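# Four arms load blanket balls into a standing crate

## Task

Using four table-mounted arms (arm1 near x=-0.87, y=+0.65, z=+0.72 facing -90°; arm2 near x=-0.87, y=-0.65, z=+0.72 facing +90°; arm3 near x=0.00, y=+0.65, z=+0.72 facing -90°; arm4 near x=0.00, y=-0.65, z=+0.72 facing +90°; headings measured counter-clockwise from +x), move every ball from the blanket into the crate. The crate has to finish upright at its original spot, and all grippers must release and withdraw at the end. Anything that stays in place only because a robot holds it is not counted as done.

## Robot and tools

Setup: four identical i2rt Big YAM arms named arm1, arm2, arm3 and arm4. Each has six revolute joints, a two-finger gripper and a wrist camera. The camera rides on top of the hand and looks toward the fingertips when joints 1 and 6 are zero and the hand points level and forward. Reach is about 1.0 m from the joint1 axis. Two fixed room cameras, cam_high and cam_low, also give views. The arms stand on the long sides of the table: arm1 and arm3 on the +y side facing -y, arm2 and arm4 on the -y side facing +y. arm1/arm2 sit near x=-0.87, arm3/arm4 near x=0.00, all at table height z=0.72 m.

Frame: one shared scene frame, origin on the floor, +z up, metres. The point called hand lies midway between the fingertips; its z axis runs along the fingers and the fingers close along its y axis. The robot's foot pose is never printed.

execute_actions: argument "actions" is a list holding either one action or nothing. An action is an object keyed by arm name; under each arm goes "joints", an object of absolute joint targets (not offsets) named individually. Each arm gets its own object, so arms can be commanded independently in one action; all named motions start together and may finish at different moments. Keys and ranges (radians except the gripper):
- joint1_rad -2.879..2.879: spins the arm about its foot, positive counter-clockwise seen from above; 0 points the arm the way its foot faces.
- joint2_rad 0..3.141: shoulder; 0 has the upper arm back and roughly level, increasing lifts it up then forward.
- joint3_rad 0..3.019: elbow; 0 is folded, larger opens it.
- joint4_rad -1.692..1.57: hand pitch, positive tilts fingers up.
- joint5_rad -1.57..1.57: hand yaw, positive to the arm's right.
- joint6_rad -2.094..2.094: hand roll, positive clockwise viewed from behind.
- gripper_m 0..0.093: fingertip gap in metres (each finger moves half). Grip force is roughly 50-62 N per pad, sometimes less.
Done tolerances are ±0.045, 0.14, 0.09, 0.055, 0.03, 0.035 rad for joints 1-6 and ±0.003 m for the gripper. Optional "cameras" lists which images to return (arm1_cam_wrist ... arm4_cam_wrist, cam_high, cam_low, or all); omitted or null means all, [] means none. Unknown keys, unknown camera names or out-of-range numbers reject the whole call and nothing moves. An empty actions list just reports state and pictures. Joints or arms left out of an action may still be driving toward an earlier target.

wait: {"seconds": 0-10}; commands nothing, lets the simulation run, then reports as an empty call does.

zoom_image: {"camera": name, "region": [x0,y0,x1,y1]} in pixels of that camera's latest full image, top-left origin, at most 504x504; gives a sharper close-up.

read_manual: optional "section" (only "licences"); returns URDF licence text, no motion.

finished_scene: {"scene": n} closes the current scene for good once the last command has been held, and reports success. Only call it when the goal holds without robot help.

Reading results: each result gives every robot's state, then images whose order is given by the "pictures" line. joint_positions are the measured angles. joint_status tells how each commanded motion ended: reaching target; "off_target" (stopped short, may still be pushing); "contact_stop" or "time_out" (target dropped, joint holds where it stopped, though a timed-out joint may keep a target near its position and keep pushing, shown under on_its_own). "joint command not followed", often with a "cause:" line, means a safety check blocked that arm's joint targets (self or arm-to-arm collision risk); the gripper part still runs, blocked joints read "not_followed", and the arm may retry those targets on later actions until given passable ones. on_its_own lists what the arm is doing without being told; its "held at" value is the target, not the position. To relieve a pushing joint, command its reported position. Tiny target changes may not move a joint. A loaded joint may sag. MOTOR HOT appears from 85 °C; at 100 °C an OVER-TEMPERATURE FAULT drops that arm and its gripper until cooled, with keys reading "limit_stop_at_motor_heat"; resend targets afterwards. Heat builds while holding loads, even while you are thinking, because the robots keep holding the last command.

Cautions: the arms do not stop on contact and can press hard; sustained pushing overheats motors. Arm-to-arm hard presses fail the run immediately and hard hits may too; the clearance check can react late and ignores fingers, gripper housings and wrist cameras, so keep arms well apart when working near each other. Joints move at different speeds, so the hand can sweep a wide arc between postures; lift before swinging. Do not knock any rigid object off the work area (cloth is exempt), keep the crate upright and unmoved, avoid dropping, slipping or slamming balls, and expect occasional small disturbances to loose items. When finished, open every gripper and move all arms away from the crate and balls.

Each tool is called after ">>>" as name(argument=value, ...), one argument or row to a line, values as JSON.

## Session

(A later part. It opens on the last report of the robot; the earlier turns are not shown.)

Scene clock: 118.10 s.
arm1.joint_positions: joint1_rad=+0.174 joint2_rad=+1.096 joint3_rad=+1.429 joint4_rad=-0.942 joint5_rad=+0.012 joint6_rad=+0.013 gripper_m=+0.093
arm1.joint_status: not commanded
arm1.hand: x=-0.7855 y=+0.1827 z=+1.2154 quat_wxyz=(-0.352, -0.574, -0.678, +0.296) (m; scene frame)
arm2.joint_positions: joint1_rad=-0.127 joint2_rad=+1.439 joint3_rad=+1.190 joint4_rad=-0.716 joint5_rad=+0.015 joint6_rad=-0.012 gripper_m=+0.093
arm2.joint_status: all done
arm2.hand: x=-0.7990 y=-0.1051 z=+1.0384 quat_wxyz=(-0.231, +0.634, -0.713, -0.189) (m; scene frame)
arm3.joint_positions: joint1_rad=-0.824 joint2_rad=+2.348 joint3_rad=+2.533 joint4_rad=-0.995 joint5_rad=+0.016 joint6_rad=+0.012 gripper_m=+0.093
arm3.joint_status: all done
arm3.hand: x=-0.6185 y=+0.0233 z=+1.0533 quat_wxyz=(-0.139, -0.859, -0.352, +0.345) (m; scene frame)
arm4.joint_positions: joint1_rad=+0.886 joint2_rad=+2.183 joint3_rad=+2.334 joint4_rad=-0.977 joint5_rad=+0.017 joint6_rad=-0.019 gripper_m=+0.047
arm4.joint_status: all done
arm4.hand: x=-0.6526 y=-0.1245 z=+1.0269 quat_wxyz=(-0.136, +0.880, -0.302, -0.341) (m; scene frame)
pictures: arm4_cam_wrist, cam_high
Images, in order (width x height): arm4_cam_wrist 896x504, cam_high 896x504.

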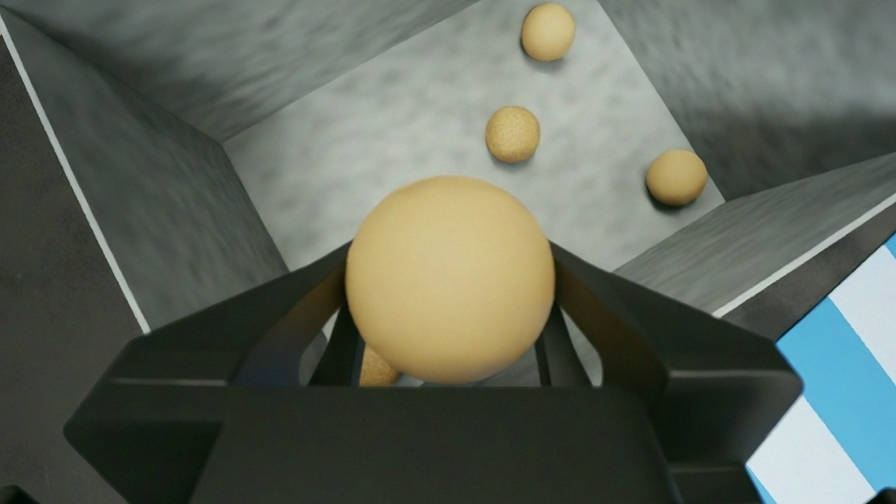

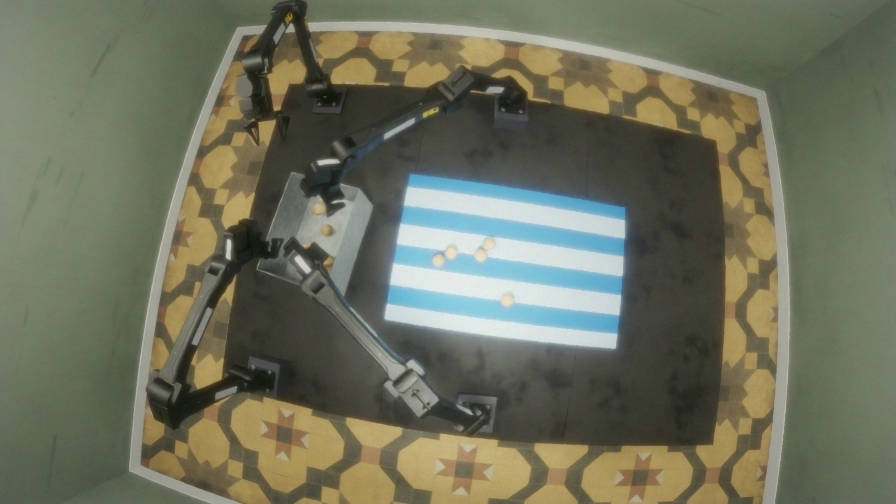

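>>> execute_actions(
  actions=[
    {"arm2":{"joints":{"joint2_rad":1.1}},"arm3":{"joints":{"joint2_rad":1.3,"joint3_rad":1.69,"joint4_rad":-1.025}},"arm4":{"joints":{"gripper_m":0.093}}},
  ],
  cameras=[],
)

>>> execute_actions(
  actions=[
    {"arm2":{"joints":{"joint3_rad":2.38,"joint4_rad":-0.804}},"arm3":{"joints":{"joint1_rad":-0.088}},"arm4":{"joints":{"joint2_rad":1.3,"joint3_rad":1.118,"joint4_rad":-0.88}}},
  ],
  cameras=[],
)

>>> execute_actions(
  actions=[
    {"arm2":{"joints":{"joint1_rad":-0.834}},"arm3":{"joints":{"joint2_rad":2.216}},"arm4":{"joints":{"joint1_rad":-0.139}}},
  ],
  cameras=[],
)

>>> execute_actions(
  actions=[
    {"arm2":{"joints":{"joint2_rad":2.646}},"arm4":{"joints":{"joint2_rad":1.808}}},
  ],
  cameras=["arm2_cam_wrist","arm3_cam_wrist","arm4_cam_wrist","cam_high"],
)

Scene clock: 136.33 s.
arm1.joint_positions: joint1_rad=+0.174 joint2_rad=+1.096 joint3_rad=+1.429 joint4_rad=-0.942 joint5_rad=+0.012 joint6_rad=+0.013 gripper_m=+0.093
arm1.joint_status: not commanded
arm1.hand: x=-0.7855 y=+0.1827 z=+1.2154 quat_wxyz=(-0.352, -0.574, -0.678, +0.296) (m; scene frame)
arm2.joint_positions: joint1_rad=-0.127 joint2_rad=+1.085 joint3_rad=+1.187 joint4_rad=-0.716 joint5_rad=+0.015 joint6_rad=-0.012 gripper_m=+0.093
arm2.joint_status: all done
arm2.hand: x=-0.8078 y=-0.1680 z=+1.2141 quat_wxyz=(-0.353, +0.589, -0.664, -0.296) (m; scene frame)
arm3.joint_positions: joint1_rad=-0.824 joint2_rad=+1.306 joint3_rad=+1.686 joint4_rad=-1.022 joint5_rad=+0.016 joint6_rad=+0.012 gripper_m=+0.093
arm3.joint_status: all done
arm3.hand: x=-0.3798 y=+0.2668 z=+1.3153 quat_wxyz=(-0.169, -0.828, -0.338, +0.415) (m; scene frame)
arm4.joint_positions: joint1_rad=+0.886 joint2_rad=+2.183 joint3_rad=+2.334 joint4_rad=-0.977 joint5_rad=+0.017 joint6_rad=-0.019 gripper_m=+0.093
arm4.joint_status: all done
arm4.hand: x=-0.6526 y=-0.1245 z=+1.0269 quat_wxyz=(-0.136, +0.880, -0.302, -0.341) (m; scene frame)
pictures: none
No camera images: the call's "cameras" was empty. Leave "cameras" out to get every camera's image.

Scene clock: 138.27 s.
arm1.joint_positions: joint1_rad=+0.174 joint2_rad=+1.096 joint3_rad=+1.429 joint4_rad=-0.942 joint5_rad=+0.012 joint6_rad=+0.013 gripper_m=+0.093
arm1.joint_status: not commanded
arm1.hand: x=-0.7855 y=+0.1827 z=+1.2154 quat_wxyz=(-0.352, -0.574, -0.678, +0.296) (m; scene frame)
arm2.joint_positions: joint1_rad=-0.127 joint2_rad=+1.091 joint3_rad=+2.377 joint4_rad=-0.804 joint5_rad=+0.015 joint6_rad=-0.012 gripper_m=+0.093
arm2.joint_status: all done
arm2.hand: x=-0.8423 y=-0.4194 z=+1.7981 quat_wxyz=(-0.649, +0.341, -0.389, -0.558) (m; scene frame)
arm3.joint_positions: joint1_rad=-0.084 joint2_rad=+1.306 joint3_rad=+1.686 joint4_rad=-1.022 joint5_rad=+0.015 joint6_rad=+0.012 gripper_m=+0.093
arm3.joint_status: all done
arm3.hand: x=-0.0215 y=+0.1107 z=+1.3150 quat_wxyz=(-0.308, -0.649, -0.615, +0.325) (m; scene frame)
arm4.joint_positions: joint1_rad=+0.886 joint2_rad=+1.308 joint3_rad=+1.113 joint4_rad=-0.886 joint5_rad=+0.017 joint6_rad=-0.019 gripper_m=+0.093
arm4.joint_status: all done
arm4.hand: x=-0.3719 y=-0.3495 z=+0.9699 quat_wxyz=(-0.096, +0.917, -0.314, -0.226) (m; scene frame)
pictures: none
No camera images: the call's "cameras" was empty. Leave "cameras" out to get every camera's image.

Scene clock: 139.87 s.
arm1.joint_positions: joint1_rad=+0.174 joint2_rad=+1.096 joint3_rad=+1.429 joint4_rad=-0.942 joint5_rad=+0.012 joint6_rad=+0.013 gripper_m=+0.093
arm1.joint_status: not commanded
arm1.hand: x=-0.7855 y=+0.1827 z=+1.2154 quat_wxyz=(-0.352, -0.574, -0.678, +0.296) (m; scene frame)
arm2.joint_positions: joint1_rad=-0.825 joint2_rad=+1.091 joint3_rad=+2.377 joint4_rad=-0.804 joint5_rad=+0.015 joint6_rad=-0.012 gripper_m=+0.093
arm2.joint_status: all done
arm2.hand: x=-0.7018 y=-0.4940 z=+1.7988 quat_wxyz=(-0.801, +0.187, -0.481, -0.303) (m; scene frame)
arm3.joint_positions: joint1_rad=-0.084 joint2_rad=+2.218 joint3_rad=+1.673 joint4_rad=-1.024 joint5_rad=+0.014 joint6_rad=+0.012 gripper_m=+0.093
arm3.joint_status: all done
arm3.hand: x=-0.0252 y=+0.0192 z=+0.7552 quat_wxyz=(+0.005, -0.724, -0.690, +0.006) (m; scene frame)
arm4.joint_positions: joint1_rad=-0.143 joint2_rad=+1.308 joint3_rad=+1.113 joint4_rad=-0.886 joint5_rad=+0.017 joint6_rad=-0.019 gripper_m=+0.093
arm4.joint_status: all done
arm4.hand: x=+0.0676 y=-0.1778 z=+0.9724 quat_wxyz=(-0.194, +0.642, -0.725, -0.155) (m; scene frame)
pictures: none
No camera images: the call's "cameras" was empty. Leave "cameras" out to get every camera's image.

Scene clock: 141.80 s.
arm1.joint_positions: joint1_rad=+0.174 joint2_rad=+1.096 joint3_rad=+1.429 joint4_rad=-0.942 joint5_rad=+0.012 joint6_rad=+0.013 gripper_m=+0.093
arm1.joint_status: not commanded
arm1.hand: x=-0.7855 y=+0.1827 z=+1.2154 quat_wxyz=(-0.352, -0.574, -0.678, +0.296) (m; scene frame)
arm2.joint_positions: joint1_rad=-0.827 joint2_rad=+2.622 joint3_rad=+2.358 joint4_rad=-0.805 joint5_rad=+0.013 joint6_rad=-0.012 gripper_m=+0.093
arm2.joint_status: all done
arm2.hand: x=-0.2272 y=-0.0618 z=+0.7664 quat_wxyz=(-0.236, +0.356, -0.900, -0.082) (m; scene frame)
arm3.joint_positions: joint1_rad=-0.084 joint2_rad=+2.218 joint3_rad=+1.673 joint4_rad=-1.024 joint5_rad=+0.014 joint6_rad=+0.012 gripper_m=+0.093
arm3.joint_status: not commanded
arm3.hand: x=-0.0252 y=+0.0192 z=+0.7552 quat_wxyz=(+0.005, -0.724, -0.690, +0.006) (m; scene frame)
arm4.joint_positions: joint1_rad=-0.143 joint2_rad=+1.803 joint3_rad=+1.118 joint4_rad=-0.884 joint5_rad=+0.017 joint6_rad=-0.019 gripper_m=+0.093
arm4.joint_status: all done
arm4.hand: x=+0.0668 y=-0.1832 z=+0.7454 quat_wxyz=(-0.010, +0.665, -0.747, +0.002) (m; scene frame)
pictures: arm2_cam_wrist, arm3_cam_wrist, arm4_cam_wrist, cam_high
Images, in order (width x height): arm2_cam_wrist 896x504, arm3_cam_wrist 896x504, arm4_cam_wrist 896x504, cam_high 896x504.

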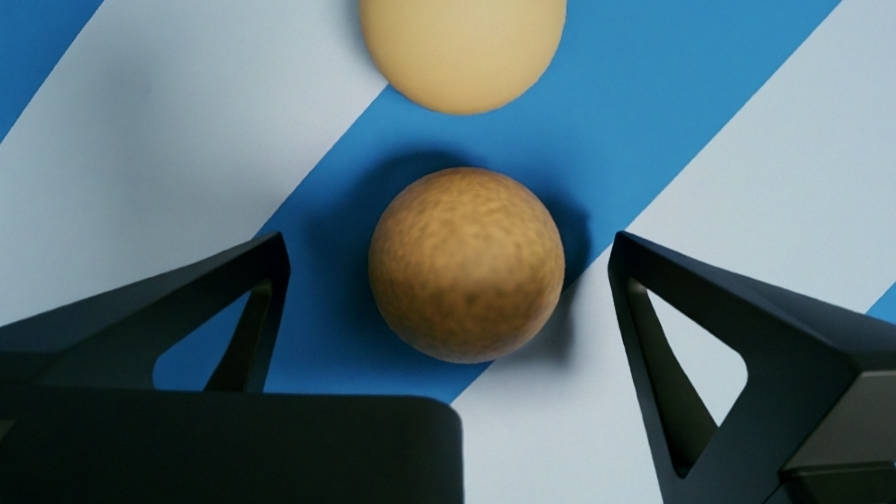

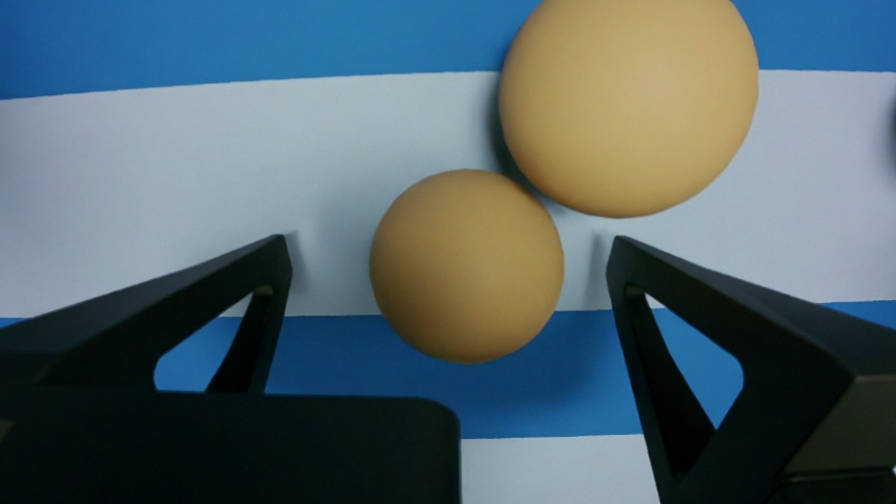

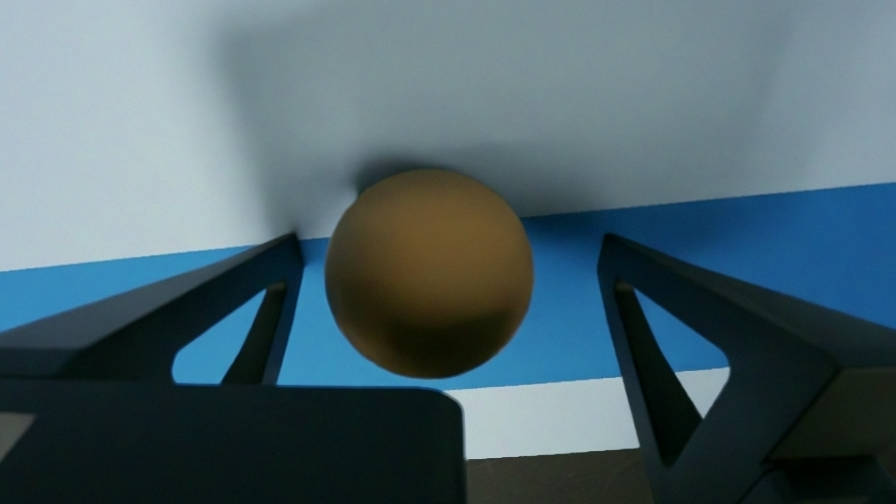

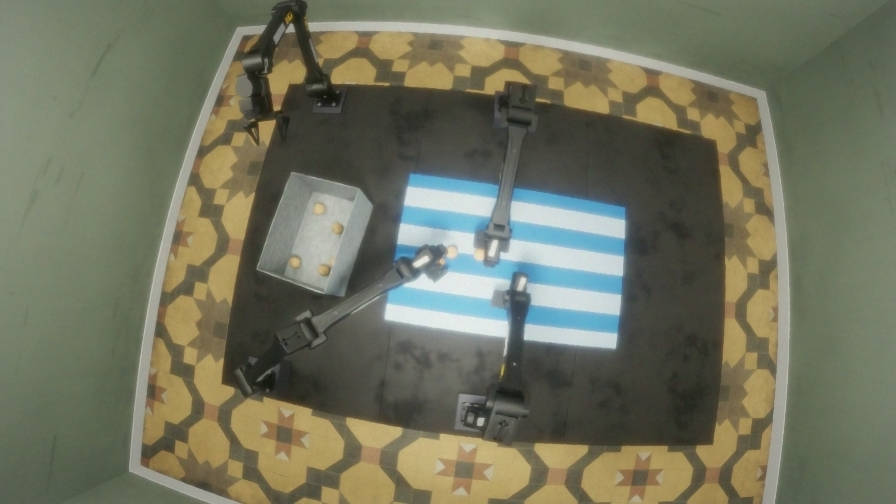

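>>> execute_actions(
  actions=[
    {"arm2":{"joints":{"joint2_rad":2.675}},"arm3":{"joints":{"gripper_m":0.04}},"arm4":{"joints":{"gripper_m":0.04}}},
  ],
  cameras=[],
)

>>> execute_actions(
  actions=[
    {"arm2":{"joints":{"gripper_m":0.04}},"arm3":{"joints":{"joint2_rad":1.3,"joint3_rad":1.4,"joint4_rad":-1.2}},"arm4":{"joints":{"joint2_rad":1.3,"joint3_rad":1.7,"joint4_rad":-1.3}}},
  ],
  cameras=["arm2_cam_wrist"],
)

>>> execute_actions(
  actions=[
    {"arm2":{"joints":{"joint2_rad":1.435,"joint3_rad":1.2,"joint4_rad":-0.717}},"arm3":{"joints":{"joint1_rad":-0.83,"joint3_rad":2.575,"joint4_rad":-0.99}},"arm4":{"joints":{"joint3_rad":2.37,"joint4_rad":-0.974}}},
  ],
  cameras=[],
)

>>> execute_actions(
  actions=[
    {"arm2":{"joints":{"joint1_rad":-0.13}},"arm3":{"joints":{"joint2_rad":2.355}},"arm4":{"joints":{"joint1_rad":0.887}}},
  ],
  cameras=[],
)

>>> execute_actions(
  actions=[
    {"arm2":{"joints":{"gripper_m":0.093}},"arm3":{"joints":{"gripper_m":0.093}},"arm4":{"joints":{"joint2_rad":2.168}}},
  ],
  cameras=["cam_high"],
)

Scene clock: 149.87 s.
arm1.joint_positions: joint1_rad=+0.174 joint2_rad=+1.096 joint3_rad=+1.429 joint4_rad=-0.942 joint5_rad=+0.012 joint6_rad=+0.013 gripper_m=+0.093
arm1.joint_status: not commanded
arm1.hand: x=-0.7855 y=+0.1827 z=+1.2154 quat_wxyz=(-0.352, -0.574, -0.678, +0.296) (m; scene frame)
arm2.joint_positions: joint1_rad=-0.827 joint2_rad=+2.632 joint3_rad=+2.358 joint4_rad=-0.805 joint5_rad=+0.013 joint6_rad=-0.012 gripper_m=+0.093
arm2.joint_status: all done
arm2.hand: x=-0.2286 y=-0.0631 z=+0.7576 quat_wxyz=(-0.231, +0.357, -0.902, -0.080) (m; scene frame)
arm3.joint_positions: joint1_rad=-0.084 joint2_rad=+2.218 joint3_rad=+1.673 joint4_rad=-1.024 joint5_rad=+0.015 joint6_rad=+0.012 gripper_m=+0.047
arm3.joint_status: gripper_m off_target (ended at +0.047, target +0.040)
arm3.hand: x=-0.0252 y=+0.0192 z=+0.7552 quat_wxyz=(+0.005, -0.724, -0.690, +0.006) (m; scene frame)
arm4.joint_positions: joint1_rad=-0.143 joint2_rad=+1.803 joint3_rad=+1.118 joint4_rad=-0.884 joint5_rad=+0.016 joint6_rad=-0.019 gripper_m=+0.047
arm4.joint_status: gripper_m off_target (ended at +0.047, target +0.040)
arm4.hand: x=+0.0667 y=-0.1832 z=+0.7454 quat_wxyz=(-0.010, +0.665, -0.747, +0.002) (m; scene frame)
pictures: none
No camera images: the call's "cameras" was empty. Leave "cameras" out to get every camera's image.

Scene clock: 151.53 s.
arm1.joint_positions: joint1_rad=+0.174 joint2_rad=+1.096 joint3_rad=+1.429 joint4_rad=-0.942 joint5_rad=+0.012 joint6_rad=+0.013 gripper_m=+0.093
arm1.joint_status: not commanded
arm1.hand: x=-0.7855 y=+0.1827 z=+1.2154 quat_wxyz=(-0.352, -0.574, -0.678, +0.296) (m; scene frame)
arm2.joint_positions: joint1_rad=-0.827 joint2_rad=+2.632 joint3_rad=+2.358 joint4_rad=-0.805 joint5_rad=+0.014 joint6_rad=-0.012 gripper_m=+0.047
arm2.joint_status: gripper_m off_target (ended at +0.047, target +0.040)
arm2.hand: x=-0.2286 y=-0.0632 z=+0.7576 quat_wxyz=(-0.231, +0.357, -0.902, -0.080) (m; scene frame)
arm3.joint_positions: joint1_rad=-0.084 joint2_rad=+1.300 joint3_rad=+1.390 joint4_rad=-1.192 joint5_rad=+0.015 joint6_rad=+0.012 gripper_m=+0.047
arm3.joint_status: all done
arm3.hand: x=-0.0194 y=+0.1732 z=+1.1354 quat_wxyz=(-0.157, -0.705, -0.670, +0.171) (m; scene frame)
arm4.joint_positions: joint1_rad=-0.143 joint2_rad=+1.310 joint3_rad=+1.697 joint4_rad=-1.292 joint5_rad=+0.016 joint6_rad=-0.019 gripper_m=+0.047
arm4.joint_status: all done
arm4.hand: x=+0.0693 y=-0.1646 z=+1.2141 quat_wxyz=(-0.257, +0.625, -0.707, -0.210) (m; scene frame)
pictures: arm2_cam_wrist
Images, in order (width x height): arm2_cam_wrist 896x504.

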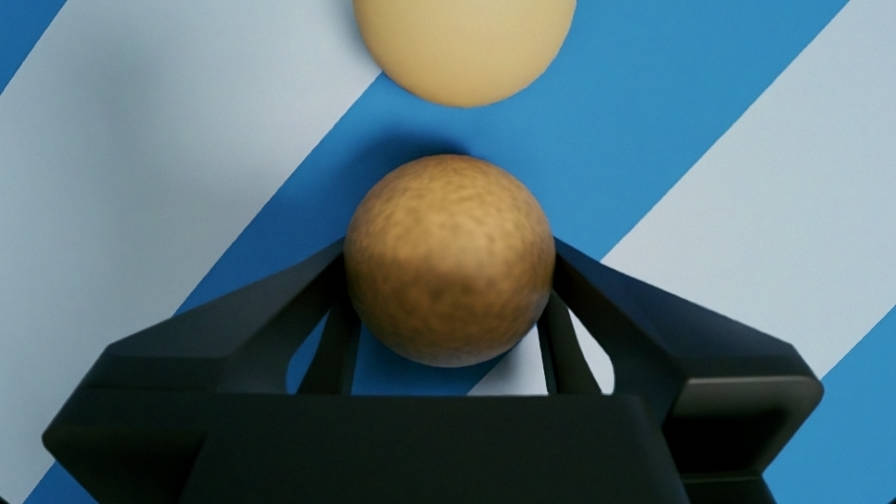

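Scene clock: 153.70 s.
arm1.joint_positions: joint1_rad=+0.174 joint2_rad=+1.096 joint3_rad=+1.429 joint4_rad=-0.942 joint5_rad=+0.012 joint6_rad=+0.013 gripper_m=+0.093
arm1.joint_status: not commanded
arm1.hand: x=-0.7855 y=+0.1827 z=+1.2154 quat_wxyz=(-0.352, -0.574, -0.678, +0.296) (m; scene frame)
arm2.joint_positions: joint1_rad=-0.827 joint2_rad=+1.437 joint3_rad=+1.189 joint4_rad=-0.721 joint5_rad=+0.014 joint6_rad=-0.012 gripper_m=+0.047
arm2.joint_status: all done
arm2.hand: x=-0.4659 y=-0.2806 z=+1.0397 quat_wxyz=(-0.281, +0.351, -0.888, -0.099) (m; scene frame)
arm3.joint_positions: joint1_rad=-0.826 joint2_rad=+1.308 joint3_rad=+2.572 joint4_rad=-1.001 joint5_rad=+0.016 joint6_rad=+0.012 gripper_m=+0.047
arm3.joint_status: all done
arm3.hand: x=-0.2409 y=+0.4093 z=+1.7492 quat_wxyz=(-0.307, -0.564, -0.226, +0.733) (m; scene frame)
arm4.joint_positions: joint1_rad=-0.143 joint2_rad=+1.291 joint3_rad=+2.349 joint4_rad=-0.986 joint5_rad=+0.016 joint6_rad=-0.019 gripper_m=+0.047
arm4.joint_status: all done
arm4.hand: x=+0.0579 y=-0.2487 z=+1.6125 quat_wxyz=(-0.562, +0.445, -0.510, -0.475) (m; scene frame)
pictures: none
No camera images: the call's "cameras" was empty. Leave "cameras" out to get every camera's image.

Scene clock: 155.87 s.
arm1.joint_positions: joint1_rad=+0.174 joint2_rad=+1.096 joint3_rad=+1.429 joint4_rad=-0.942 joint5_rad=+0.012 joint6_rad=+0.013 gripper_m=+0.093
arm1.joint_status: not commanded
arm1.hand: x=-0.7855 y=+0.1827 z=+1.2154 quat_wxyz=(-0.352, -0.574, -0.678, +0.296) (m; scene frame)
arm2.joint_positions: joint1_rad=-0.125 joint2_rad=+1.437 joint3_rad=+1.189 joint4_rad=-0.721 joint5_rad=+0.015 joint6_rad=-0.012 gripper_m=+0.047
arm2.joint_status: all done
arm2.hand: x=-0.8004 y=-0.1063 z=+1.0382 quat_wxyz=(-0.229, +0.635, -0.713, -0.188) (m; scene frame)
arm3.joint_positions: joint1_rad=-0.826 joint2_rad=+2.348 joint3_rad=+2.533 joint4_rad=-0.995 joint5_rad=+0.016 joint6_rad=+0.012 gripper_m=+0.047
arm3.joint_status: all done
arm3.hand: x=-0.6197 y=+0.0244 z=+1.0533 quat_wxyz=(-0.139, -0.859, -0.351, +0.345) (m; scene frame)
arm4.joint_positions: joint1_rad=+0.886 joint2_rad=+1.296 joint3_rad=+2.349 joint4_rad=-0.986 joint5_rad=+0.016 joint6_rad=-0.019 gripper_m=+0.047
arm4.joint_status: all done
arm4.hand: x=-0.3258 y=-0.3941 z=+1.6081 quat_wxyz=(-0.258, +0.643, -0.223, -0.685) (m; scene frame)
pictures: none
No camera images: the call's "cameras" was empty. Leave "cameras" out to get every camera's image.

Scene clock: 157.97 s.
arm1.joint_positions: joint1_rad=+0.174 joint2_rad=+1.096 joint3_rad=+1.429 joint4_rad=-0.942 joint5_rad=+0.012 joint6_rad=+0.013 gripper_m=+0.093
arm1.joint_status: not commanded
arm1.hand: x=-0.7855 y=+0.1827 z=+1.2154 quat_wxyz=(-0.352, -0.574, -0.678, +0.296) (m; scene frame)
arm2.joint_positions: joint1_rad=-0.125 joint2_rad=+1.437 joint3_rad=+1.189 joint4_rad=-0.721 joint5_rad=+0.015 joint6_rad=-0.012 gripper_m=+0.093
arm2.joint_status: all done
arm2.hand: x=-0.8004 y=-0.1063 z=+1.0382 quat_wxyz=(-0.229, +0.635, -0.713, -0.188) (m; scene frame)
arm3.joint_positions: joint1_rad=-0.826 joint2_rad=+2.348 joint3_rad=+2.533 joint4_rad=-0.995 joint5_rad=+0.016 joint6_rad=+0.012 gripper_m=+0.093
arm3.joint_status: all done
arm3.hand: x=-0.6197 y=+0.0244 z=+1.0533 quat_wxyz=(-0.139, -0.859, -0.351, +0.345) (m; scene frame)
arm4.joint_positions: joint1_rad=+0.886 joint2_rad=+2.185 joint3_rad=+2.335 joint4_rad=-0.977 joint5_rad=+0.016 joint6_rad=-0.019 gripper_m=+0.047
arm4.joint_status: all done
arm4.hand: x=-0.6526 y=-0.1242 z=+1.0258 quat_wxyz=(-0.136, +0.880, -0.302, -0.340) (m; scene frame)
pictures: cam_high
Images, in order (width x height): cam_high 896x504.

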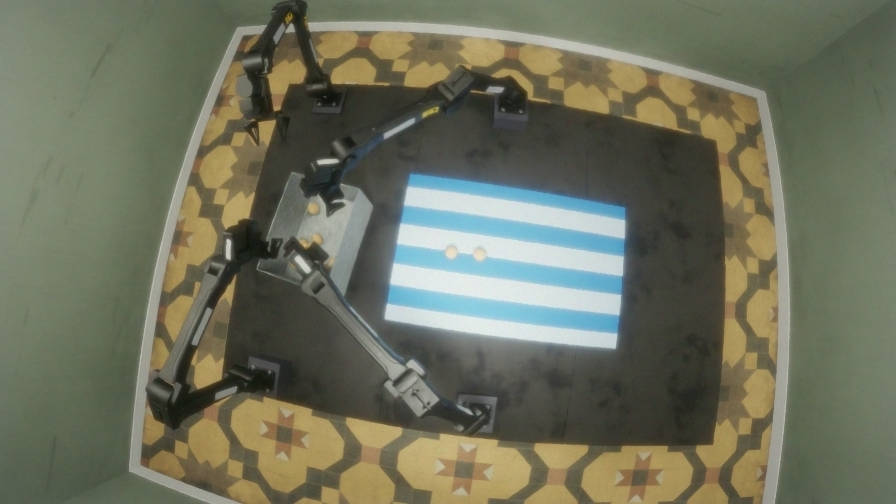

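>>> execute_actions(
  actions=[
    {"arm2":{"joints":{"joint1_rad":0.23,"joint4_rad":-0.873,"gripper_m":0.0}},"arm3":{"joints":{"joint2_rad":1.3,"joint3_rad":2.015,"joint4_rad":-1.17}},"arm4":{"joints":{"gripper_m":0.093}}},
  ],
  cameras=[],
)

>>> execute_actions(
  actions=[
    {"arm2":{"joints":{"joint2_rad":1.866,"joint3_rad":1.168}},"arm3":{"joints":{"joint1_rad":-0.295}},"arm4":{"joints":{"joint2_rad":1.2,"joint3_rad":1.716,"joint4_rad":-1.115}}},
  ],
  cameras=[],
)

>>> execute_actions(
  actions=[
    {"arm2":{"joints":{"joint1_rad":0.12}},"arm3":{"joints":{"joint2_rad":2.4}},"arm4":{"joints":{"joint1_rad":0.098}}},
  ],
  cameras=["arm3_cam_wrist","cam_high"],
)

Scene clock: 169.17 s.
arm1.joint_positions: joint1_rad=+0.174 joint2_rad=+1.096 joint3_rad=+1.429 joint4_rad=-0.942 joint5_rad=+0.012 joint6_rad=+0.013 gripper_m=+0.093
arm1.joint_status: not commanded
arm1.hand: x=-0.7855 y=+0.1827 z=+1.2154 quat_wxyz=(-0.352, -0.574, -0.678, +0.296) (m; scene frame)
arm2.joint_positions: joint1_rad=+0.238 joint2_rad=+1.437 joint3_rad=+1.189 joint4_rad=-0.864 joint5_rad=+0.015 joint6_rad=-0.012 gripper_m=+0.000
arm2.joint_status: all done
arm2.hand: x=-0.9907 y=-0.1461 z=+1.0196 quat_wxyz=(-0.148, +0.769, -0.598, -0.172) (m; scene frame)
arm3.joint_positions: joint1_rad=-0.826 joint2_rad=+1.307 joint3_rad=+2.004 joint4_rad=-1.164 joint5_rad=+0.016 joint6_rad=+0.012 gripper_m=+0.093
arm3.joint_status: all done
arm3.hand: x=-0.3531 y=+0.2954 z=+1.4556 quat_wxyz=(-0.199, -0.789, -0.321, +0.485) (m; scene frame)
arm4.joint_positions: joint1_rad=+0.886 joint2_rad=+2.185 joint3_rad=+2.335 joint4_rad=-0.977 joint5_rad=+0.016 joint6_rad=-0.019 gripper_m=+0.093
arm4.joint_status: all done
arm4.hand: x=-0.6526 y=-0.1242 z=+1.0258 quat_wxyz=(-0.136, +0.880, -0.302, -0.340) (m; scene frame)
pictures: none
No camera images: the call's "cameras" was empty. Leave "cameras" out to get every camera's image.

Scene clock: 171.17 s.
arm1.joint_positions: joint1_rad=+0.174 joint2_rad=+1.096 joint3_rad=+1.429 joint4_rad=-0.942 joint5_rad=+0.012 joint6_rad=+0.013 gripper_m=+0.093
arm1.joint_status: not commanded
arm1.hand: x=-0.7855 y=+0.1827 z=+1.2154 quat_wxyz=(-0.352, -0.574, -0.678, +0.296) (m; scene frame)
arm2.joint_positions: joint1_rad=+0.238 joint2_rad=+1.874 joint3_rad=+1.153 joint4_rad=-0.869 joint5_rad=+0.015 joint6_rad=-0.012 gripper_m=+0.000
arm2.joint_status: all done
arm2.hand: x=-0.9812 y=-0.1811 z=+0.7927 quat_wxyz=(-0.001, +0.790, -0.613, +0.014) (m; scene frame)
arm3.joint_positions: joint1_rad=-0.293 joint2_rad=+1.307 joint3_rad=+2.004 joint4_rad=-1.164 joint5_rad=+0.015 joint6_rad=+0.012 gripper_m=+0.093
arm3.joint_status: all done
arm3.hand: x=-0.1234 y=+0.1649 z=+1.4555 quat_wxyz=(-0.320, -0.676, -0.517, +0.416) (m; scene frame)
arm4.joint_positions: joint1_rad=+0.886 joint2_rad=+1.202 joint3_rad=+1.720 joint4_rad=-1.109 joint5_rad=+0.016 joint6_rad=-0.019 gripper_m=+0.093
arm4.joint_status: all done
arm4.hand: x=-0.3763 y=-0.3499 z=+1.3075 quat_wxyz=(-0.172, +0.833, -0.287, -0.441) (m; scene frame)
pictures: none
No camera images: the call's "cameras" was empty. Leave "cameras" out to get every camera's image.

Scene clock: 172.93 s.
arm1.joint_positions: joint1_rad=+0.174 joint2_rad=+1.096 joint3_rad=+1.429 joint4_rad=-0.942 joint5_rad=+0.012 joint6_rad=+0.013 gripper_m=+0.093
arm1.joint_status: not commanded
arm1.hand: x=-0.7855 y=+0.1827 z=+1.2154 quat_wxyz=(-0.352, -0.574, -0.678, +0.296) (m; scene frame)
arm2.joint_positions: joint1_rad=+0.118 joint2_rad=+1.874 joint3_rad=+1.153 joint4_rad=-0.869 joint5_rad=+0.011 joint6_rad=-0.007 gripper_m=+0.000
arm2.joint_status: all done
arm2.hand: x=-0.9249 y=-0.1712 z=+0.7929 quat_wxyz=(+0.001, +0.750, -0.661, +0.013) (m; scene frame)
arm3.joint_positions: joint1_rad=-0.293 joint2_rad=+2.391 joint3_rad=+2.000 joint4_rad=-1.169 joint5_rad=+0.015 joint6_rad=+0.012 gripper_m=+0.093
arm3.joint_status: all done
arm3.hand: x=-0.1722 y=-0.0296 z=+0.7552 quat_wxyz=(+0.002, -0.791, -0.611, +0.010) (m; scene frame)
arm4.joint_positions: joint1_rad=+0.096 joint2_rad=+1.202 joint3_rad=+1.720 joint4_rad=-1.109 joint5_rad=+0.016 joint6_rad=-0.019 gripper_m=+0.093
arm4.joint_status: all done
arm4.hand: x=-0.0479 y=-0.1739 z=+1.3098 quat_wxyz=(-0.328, +0.657, -0.585, -0.345) (m; scene frame)
pictures: arm3_cam_wrist, cam_high
Images, in order (width x height): arm3_cam_wrist 896x504, cam_high 896x504.

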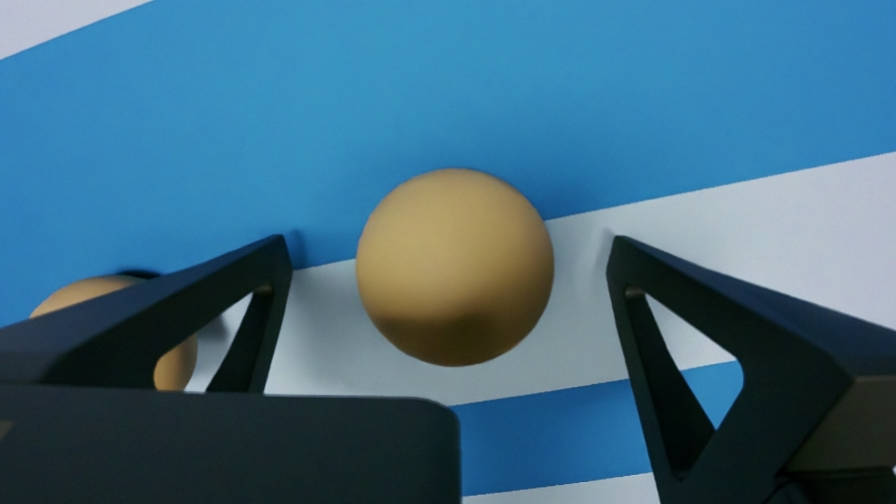

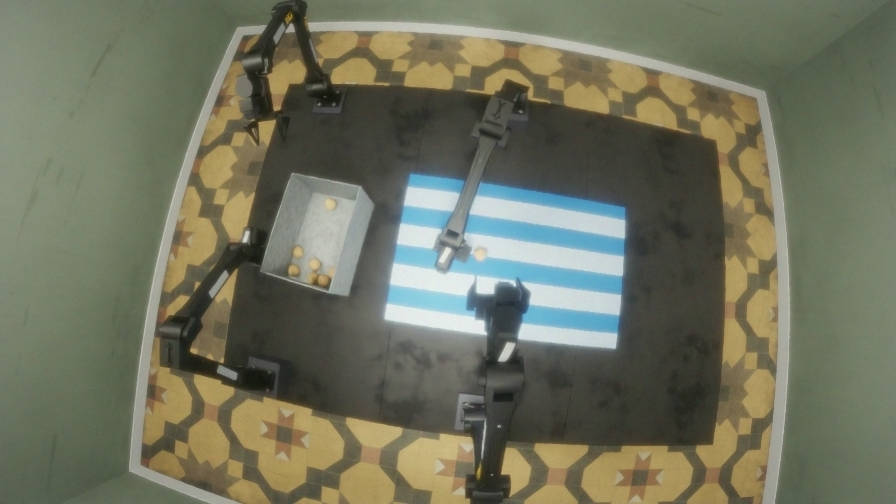

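>>> execute_actions(
  actions=[
    {"arm2":{"joints":{"joint1_rad":0.18}},"arm3":{"joints":{"gripper_m":0.04}}},
  ],
  cameras=[],
)

>>> execute_actions(
  actions=[
    {"arm2":{"joints":{"joint2_rad":2.13,"joint3_rad":1.66,"joint4_rad":-1.068}},"arm3":{"joints":{"joint2_rad":1.3,"joint3_rad":1.9}}},
  ],
  cameras=[],
)

>>> execute_actions(
  actions=[
    {"arm2":{"joints":{"joint1_rad":0.05}},"arm3":{"joints":{"joint1_rad":-0.83,"joint3_rad":2.575,"joint4_rad":-0.99}},"arm4":{"joints":{"joint2_rad":2.165}}},
  ],
  cameras=["arm4_cam_wrist","cam_high"],
)

Scene clock: 186.80 s.
arm1.joint_positions: joint1_rad=+0.174 joint2_rad=+1.096 joint3_rad=+1.429 joint4_rad=-0.942 joint5_rad=+0.012 joint6_rad=+0.013 gripper_m=+0.093
arm1.joint_status: not commanded
arm1.hand: x=-0.7855 y=+0.1827 z=+1.2154 quat_wxyz=(-0.352, -0.574, -0.678, +0.296) (m; scene frame)
arm2.joint_positions: joint1_rad=+0.184 joint2_rad=+1.874 joint3_rad=+1.153 joint4_rad=-0.869 joint5_rad=+0.012 joint6_rad=-0.007 gripper_m=+0.000
arm2.joint_status: all done
arm2.hand: x=-0.9559 y=-0.1758 z=+0.7928 quat_wxyz=(+0.000, +0.771, -0.636, +0.013) (m; scene frame)
arm3.joint_positions: joint1_rad=-0.293 joint2_rad=+2.391 joint3_rad=+2.000 joint4_rad=-1.169 joint5_rad=+0.015 joint6_rad=+0.012 gripper_m=+0.047
arm3.joint_status: gripper_m off_target (ended at +0.047, target +0.040)
arm3.hand: x=-0.1722 y=-0.0296 z=+0.7552 quat_wxyz=(+0.002, -0.791, -0.611, +0.010) (m; scene frame)
arm4.joint_positions: joint1_rad=+0.096 joint2_rad=+1.202 joint3_rad=+1.720 joint4_rad=-1.109 joint5_rad=+0.016 joint6_rad=-0.019 gripper_m=+0.093
arm4.joint_status: not commanded
arm4.hand: x=-0.0479 y=-0.1739 z=+1.3098 quat_wxyz=(-0.328, +0.657, -0.585, -0.345) (m; scene frame)
pictures: none
No camera images: the call's "cameras" was empty. Leave "cameras" out to get every camera's image.

Scene clock: 188.93 s.
arm1.joint_positions: joint1_rad=+0.174 joint2_rad=+1.096 joint3_rad=+1.429 joint4_rad=-0.942 joint5_rad=+0.012 joint6_rad=+0.013 gripper_m=+0.093
arm1.joint_status: not commanded
arm1.hand: x=-0.7855 y=+0.1827 z=+1.2154 quat_wxyz=(-0.352, -0.574, -0.678, +0.296) (m; scene frame)
arm2.joint_positions: joint1_rad=+0.184 joint2_rad=+2.127 joint3_rad=+1.639 joint4_rad=-1.060 joint5_rad=+0.012 joint6_rad=-0.007 gripper_m=+0.000
arm2.joint_status: all done
arm2.hand: x=-0.9818 y=-0.0375 z=+0.8107 quat_wxyz=(-0.014, +0.771, -0.636, -0.003) (m; scene frame)
arm3.joint_positions: joint1_rad=-0.293 joint2_rad=+1.312 joint3_rad=+1.891 joint4_rad=-1.169 joint5_rad=+0.015 joint6_rad=+0.012 gripper_m=+0.047
arm3.joint_status: all done
arm3.hand: x=-0.1265 y=+0.1517 z=+1.3936 quat_wxyz=(-0.287, -0.700, -0.536, +0.374) (m; scene frame)
arm4.joint_positions: joint1_rad=+0.096 joint2_rad=+1.202 joint3_rad=+1.720 joint4_rad=-1.109 joint5_rad=+0.016 joint6_rad=-0.019 gripper_m=+0.093
arm4.joint_status: not commanded
arm4.hand: x=-0.0479 y=-0.1739 z=+1.3098 quat_wxyz=(-0.328, +0.657, -0.585, -0.345) (m; scene frame)
pictures: none
No camera images: the call's "cameras" was empty. Leave "cameras" out to get every camera's image.

Scene clock: 190.97 s.
arm1.joint_positions: joint1_rad=+0.174 joint2_rad=+1.096 joint3_rad=+1.429 joint4_rad=-0.942 joint5_rad=+0.012 joint6_rad=+0.013 gripper_m=+0.093
arm1.joint_status: not commanded
arm1.hand: x=-0.7855 y=+0.1827 z=+1.2154 quat_wxyz=(-0.352, -0.574, -0.678, +0.296) (m; scene frame)
arm2.joint_positions: joint1_rad=+0.043 joint2_rad=+2.127 joint3_rad=+1.639 joint4_rad=-1.061 joint5_rad=+0.012 joint6_rad=-0.004 gripper_m=+0.000
arm2.joint_status: all done
arm2.hand: x=-0.8946 y=-0.0280 z=+0.8111 quat_wxyz=(-0.014, +0.724, -0.690, -0.003) (m; scene frame)
arm3.joint_positions: joint1_rad=-0.825 joint2_rad=+1.308 joint3_rad=+2.571 joint4_rad=-1.001 joint5_rad=+0.015 joint6_rad=+0.012 gripper_m=+0.047
arm3.joint_status: all done
arm3.hand: x=-0.2409 y=+0.4087 z=+1.7488 quat_wxyz=(-0.307, -0.564, -0.226, +0.732) (m; scene frame)
arm4.joint_positions: joint1_rad=+0.096 joint2_rad=+2.145 joint3_rad=+1.715 joint4_rad=-1.113 joint5_rad=+0.016 joint6_rad=-0.019 gripper_m=+0.093
arm4.joint_status: all done
arm4.hand: x=-0.0633 y=-0.0145 z=+0.7576 quat_wxyz=(-0.020, +0.749, -0.662, -0.008) (m; scene frame)
pictures: arm4_cam_wrist, cam_high
Images, in order (width x height): arm4_cam_wrist 896x504, cam_high 896x504.

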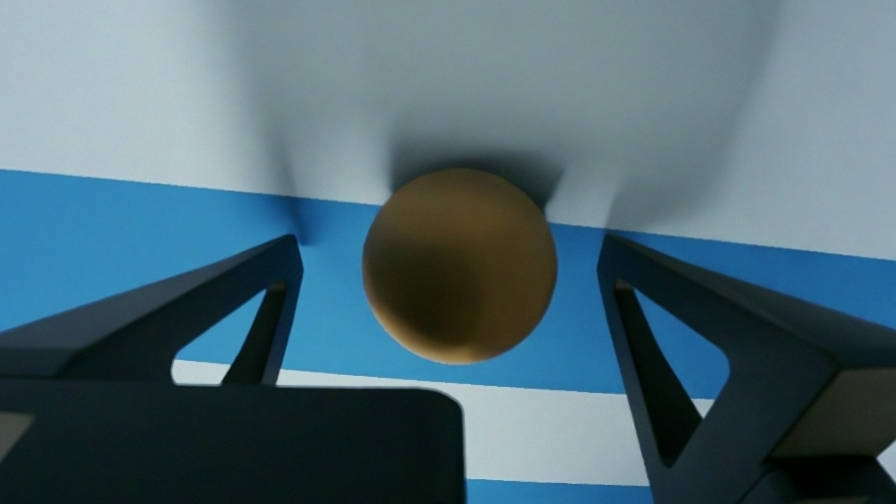

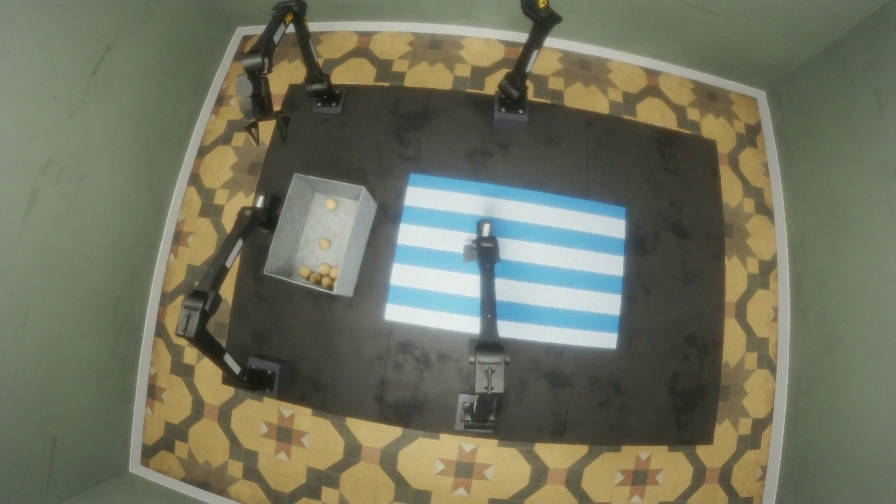

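Crate restored.

>>> execute_actions(
  actions=[
    {"arm2":{"joints":{"joint1_rad":0.25}},"arm3":{"joints":{"joint2_rad":2.355}},"arm4":{"joints":{"gripper_m":0.04}}},
  ],
  cameras=[],
)

>>> execute_actions(
  actions=[
    {"arm2":{"joints":{"joint2_rad":1.0,"joint3_rad":1.3,"gripper_m":0.093}},"arm3":{"joints":{"gripper_m":0.093}},"arm4":{"joints":{"joint2_rad":1.3,"joint3_rad":2.37,"joint4_rad":-0.974}}},
  ],
  cameras=[],
)

>>> execute_actions(
  actions=[
    {"arm3":{"joints":{"joint2_rad":1.0,"joint3_rad":1.5}},"arm4":{"joints":{"joint1_rad":0.887}}},
  ],
  cameras=[],
)

>>> execute_actions(
  actions=[
    {"arm4":{"joints":{"joint2_rad":2.168}}},
  ],
  cameras=[],
)

>>> execute_actions(
  actions=[
    {"arm4":{"joints":{"gripper_m":0.093}}},
  ],
  cameras=[],
)

>>> execute_actions(
  actions=[
    {"arm4":{"joints":{"joint2_rad":1.0,"joint3_rad":1.5}}},
  ],
  cameras=["cam_high","arm1_cam_wrist"],
)

Scene clock: 197.97 s.
arm1.joint_positions: joint1_rad=+0.174 joint2_rad=+1.096 joint3_rad=+1.429 joint4_rad=-0.942 joint5_rad=+0.012 joint6_rad=+0.013 gripper_m=+0.093
arm1.joint_status: not commanded
arm1.hand: x=-0.7855 y=+0.1827 z=+1.2154 quat_wxyz=(-0.352, -0.574, -0.678, +0.296) (m; scene frame)
arm2.joint_positions: joint1_rad=+0.247 joint2_rad=+2.127 joint3_rad=+1.639 joint4_rad=-1.061 joint5_rad=+0.014 joint6_rad=-0.006 gripper_m=+0.000
arm2.joint_status: all done
arm2.hand: x=-1.0197 y=-0.0458 z=+0.8105 quat_wxyz=(-0.014, +0.791, -0.612, -0.003) (m; scene frame)
arm3.joint_positions: joint1_rad=-0.825 joint2_rad=+2.348 joint3_rad=+2.533 joint4_rad=-0.995 joint5_rad=+0.015 joint6_rad=+0.012 gripper_m=+0.047
arm3.joint_status: all done
arm3.hand: x=-0.6189 y=+0.0237 z=+1.0533 quat_wxyz=(-0.139, -0.859, -0.351, +0.345) (m; scene frame)
arm4.joint_positions: joint1_rad=+0.096 joint2_rad=+2.145 joint3_rad=+1.715 joint4_rad=-1.113 joint5_rad=+0.016 joint6_rad=-0.019 gripper_m=+0.047
arm4.joint_status: gripper_m off_target (ended at +0.047, target +0.040)
arm4.hand: x=-0.0633 y=-0.0145 z=+0.7576 quat_wxyz=(-0.020, +0.749, -0.662, -0.008) (m; scene frame)
pictures: none
No camera images: the call's "cameras" was empty. Leave "cameras" out to get every camera's image.

Scene clock: 200.47 s.
arm1.joint_positions: joint1_rad=+0.174 joint2_rad=+1.096 joint3_rad=+1.429 joint4_rad=-0.942 joint5_rad=+0.012 joint6_rad=+0.013 gripper_m=+0.093
arm1.joint_status: not commanded
arm1.hand: x=-0.7855 y=+0.1827 z=+1.2154 quat_wxyz=(-0.352, -0.574, -0.678, +0.296) (m; scene frame)
arm2.joint_positions: joint1_rad=+0.247 joint2_rad=+0.988 joint3_rad=+1.295 joint4_rad=-1.064 joint5_rad=+0.014 joint6_rad=-0.006 gripper_m=+0.093
arm2.joint_status: all done
arm2.hand: x=-0.9704 y=-0.2488 z=+1.2499 quat_wxyz=(-0.250, +0.725, -0.564, -0.306) (m; scene frame)
arm3.joint_positions: joint1_rad=-0.825 joint2_rad=+2.348 joint3_rad=+2.533 joint4_rad=-0.995 joint5_rad=+0.015 joint6_rad=+0.012 gripper_m=+0.093
arm3.joint_status: all done
arm3.hand: x=-0.6189 y=+0.0237 z=+1.0533 quat_wxyz=(-0.139, -0.859, -0.351, +0.345) (m; scene frame)
arm4.joint_positions: joint1_rad=+0.096 joint2_rad=+1.294 joint3_rad=+2.346 joint4_rad=-0.975 joint5_rad=+0.016 joint6_rad=-0.019 gripper_m=+0.047
arm4.joint_status: all done
arm4.hand: x=-0.0416 y=-0.2429 z=+1.6124 quat_wxyz=(-0.503, +0.503, -0.451, -0.539) (m; scene frame)
pictures: none
No camera images: the call's "cameras" was empty. Leave "cameras" out to get every camera's image.

Scene clock: 202.30 s.
arm1.joint_positions: joint1_rad=+0.174 joint2_rad=+1.096 joint3_rad=+1.429 joint4_rad=-0.942 joint5_rad=+0.012 joint6_rad=+0.013 gripper_m=+0.093
arm1.joint_status: not commanded
arm1.hand: x=-0.7855 y=+0.1827 z=+1.2154 quat_wxyz=(-0.352, -0.574, -0.678, +0.296) (m; scene frame)
arm2.joint_positions: joint1_rad=+0.247 joint2_rad=+0.988 joint3_rad=+1.295 joint4_rad=-1.064 joint5_rad=+0.014 joint6_rad=-0.006 gripper_m=+0.093
arm2.joint_status: not commanded
arm2.hand: x=-0.9704 y=-0.2488 z=+1.2499 quat_wxyz=(-0.250, +0.725, -0.564, -0.306) (m; scene frame)
arm3.joint_positions: joint1_rad=-0.825 joint2_rad=+0.996 joint3_rad=+1.502 joint4_rad=-0.993 joint5_rad=+0.015 joint6_rad=+0.012 gripper_m=+0.093
arm3.joint_status: all done
arm3.hand: x=-0.2988 y=+0.3498 z=+1.3625 quat_wxyz=(-0.196, -0.793, -0.323, +0.477) (m; scene frame)
arm4.joint_positions: joint1_rad=+0.885 joint2_rad=+1.295 joint3_rad=+2.346 joint4_rad=-0.975 joint5_rad=+0.016 joint6_rad=-0.019 gripper_m=+0.047
arm4.joint_status: all done
arm4.hand: x=-0.3255 y=-0.3944 z=+1.6102 quat_wxyz=(-0.259, +0.640, -0.221, -0.689) (m; scene frame)
pictures: none
No camera images: the call's "cameras" was empty. Leave "cameras" out to get every camera's image.

Scene clock: 204.40 s.
arm1.joint_positions: joint1_rad=+0.174 joint2_rad=+1.096 joint3_rad=+1.429 joint4_rad=-0.942 joint5_rad=+0.012 joint6_rad=+0.013 gripper_m=+0.093
arm1.joint_status: not commanded
arm1.hand: x=-0.7855 y=+0.1827 z=+1.2154 quat_wxyz=(-0.352, -0.574, -0.678, +0.296) (m; scene frame)
arm2.joint_positions: joint1_rad=+0.247 joint2_rad=+0.988 joint3_rad=+1.295 joint4_rad=-1.064 joint5_rad=+0.014 joint6_rad=-0.006 gripper_m=+0.093
arm2.joint_status: not commanded
arm2.hand: x=-0.9704 y=-0.2488 z=+1.2499 quat_wxyz=(-0.250, +0.725, -0.564, -0.306) (m; scene frame)
arm3.joint_positions: joint1_rad=-0.825 joint2_rad=+0.996 joint3_rad=+1.502 joint4_rad=-0.993 joint5_rad=+0.015 joint6_rad=+0.012 gripper_m=+0.093
arm3.joint_status: not commanded
arm3.hand: x=-0.2988 y=+0.3498 z=+1.3625 quat_wxyz=(-0.196, -0.793, -0.323, +0.477) (m; scene frame)
arm4.joint_positions: joint1_rad=+0.885 joint2_rad=+2.185 joint3_rad=+2.335 joint4_rad=-0.977 joint5_rad=+0.016 joint6_rad=-0.019 gripper_m=+0.047
arm4.joint_status: all done
arm4.hand: x=-0.6524 y=-0.1241 z=+1.0259 quat_wxyz=(-0.136, +0.880, -0.302, -0.340) (m; scene frame)
pictures: none
No camera images: the call's "cameras" was empty. Leave "cameras" out to get every camera's image.

Scene clock: 205.00 s.
arm1.joint_positions: joint1_rad=+0.174 joint2_rad=+1.096 joint3_rad=+1.429 joint4_rad=-0.942 joint5_rad=+0.012 joint6_rad=+0.013 gripper_m=+0.093
arm1.joint_status: not commanded
arm1.hand: x=-0.7855 y=+0.1827 z=+1.2154 quat_wxyz=(-0.352, -0.574, -0.678, +0.296) (m; scene frame)
arm2.joint_positions: joint1_rad=+0.247 joint2_rad=+0.988 joint3_rad=+1.295 joint4_rad=-1.064 joint5_rad=+0.014 joint6_rad=-0.006 gripper_m=+0.093
arm2.joint_status: not commanded
arm2.hand: x=-0.9704 y=-0.2488 z=+1.2499 quat_wxyz=(-0.250, +0.725, -0.564, -0.306) (m; scene frame)
arm3.joint_positions: joint1_rad=-0.825 joint2_rad=+0.996 joint3_rad=+1.502 joint4_rad=-0.993 joint5_rad=+0.015 joint6_rad=+0.012 gripper_m=+0.093
arm3.joint_status: not commanded
arm3.hand: x=-0.2988 y=+0.3498 z=+1.3625 quat_wxyz=(-0.196, -0.793, -0.323, +0.477) (m; scene frame)
arm4.joint_positions: joint1_rad=+0.885 joint2_rad=+2.185 joint3_rad=+2.335 joint4_rad=-0.977 joint5_rad=+0.016 joint6_rad=-0.019 gripper_m=+0.093
arm4.joint_status: all done
arm4.hand: x=-0.6524 y=-0.1241 z=+1.0259 quat_wxyz=(-0.136, +0.880, -0.302, -0.340) (m; scene frame)
pictures: none
No camera images: the call's "cameras" was empty. Leave "cameras" out to get every camera's image.

Scene clock: 206.83 s.
arm1.joint_positions: joint1_rad=+0.174 joint2_rad=+1.096 joint3_rad=+1.429 joint4_rad=-0.942 joint5_rad=+0.012 joint6_rad=+0.013 gripper_m=+0.093
arm1.joint_status: not commanded
arm1.hand: x=-0.7855 y=+0.1827 z=+1.2154 quat_wxyz=(-0.352, -0.574, -0.678, +0.296) (m; scene frame)
arm2.joint_positions: joint1_rad=+0.247 joint2_rad=+0.988 joint3_rad=+1.295 joint4_rad=-1.064 joint5_rad=+0.014 joint6_rad=-0.006 gripper_m=+0.093
arm2.joint_status: not commanded
arm2.hand: x=-0.9704 y=-0.2488 z=+1.2499 quat_wxyz=(-0.250, +0.725, -0.564, -0.306) (m; scene frame)
arm3.joint_positions: joint1_rad=-0.825 joint2_rad=+0.996 joint3_rad=+1.502 joint4_rad=-0.993 joint5_rad=+0.015 joint6_rad=+0.012 gripper_m=+0.093
arm3.joint_status: not commanded
arm3.hand: x=-0.2988 y=+0.3498 z=+1.3625 quat_wxyz=(-0.196, -0.793, -0.323, +0.477) (m; scene frame)
arm4.joint_positions: joint1_rad=+0.885 joint2_rad=+0.991 joint3_rad=+1.509 joint4_rad=-0.977 joint5_rad=+0.016 joint6_rad=-0.019 gripper_m=+0.093
arm4.joint_status: all done
arm4.hand: x=-0.3287 y=-0.3881 z=+1.3114 quat_wxyz=(-0.191, +0.802, -0.276, -0.495) (m; scene frame)
pictures: arm1_cam_wrist, cam_high
Images, in order (width x height): arm1_cam_wrist 896x504, cam_high 896x504.

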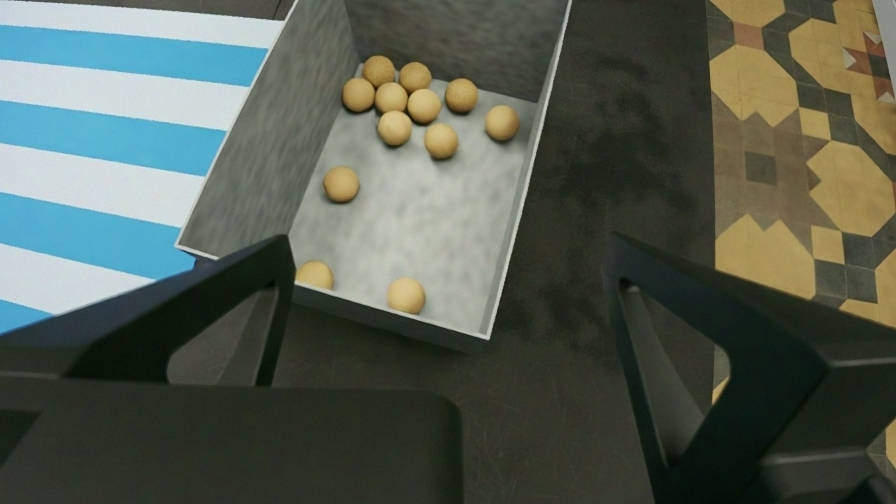

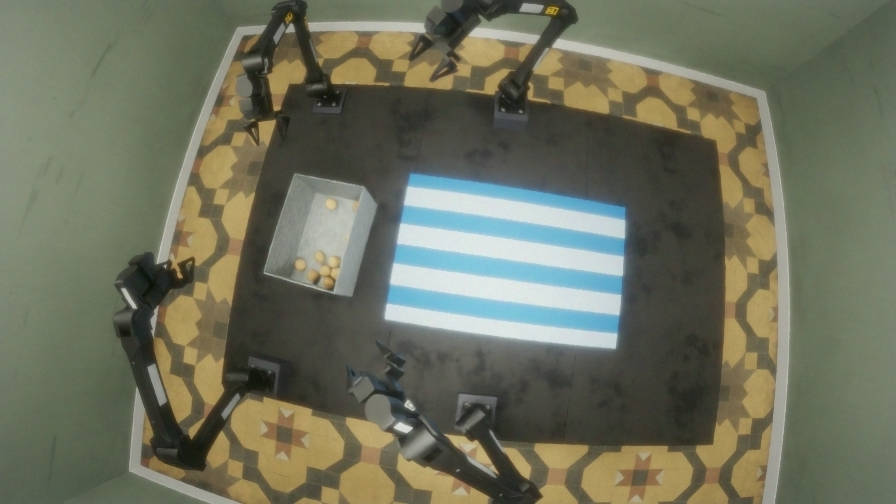

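>>> finished_scene(
  scene=1,
)

The scene is finished: the task was done.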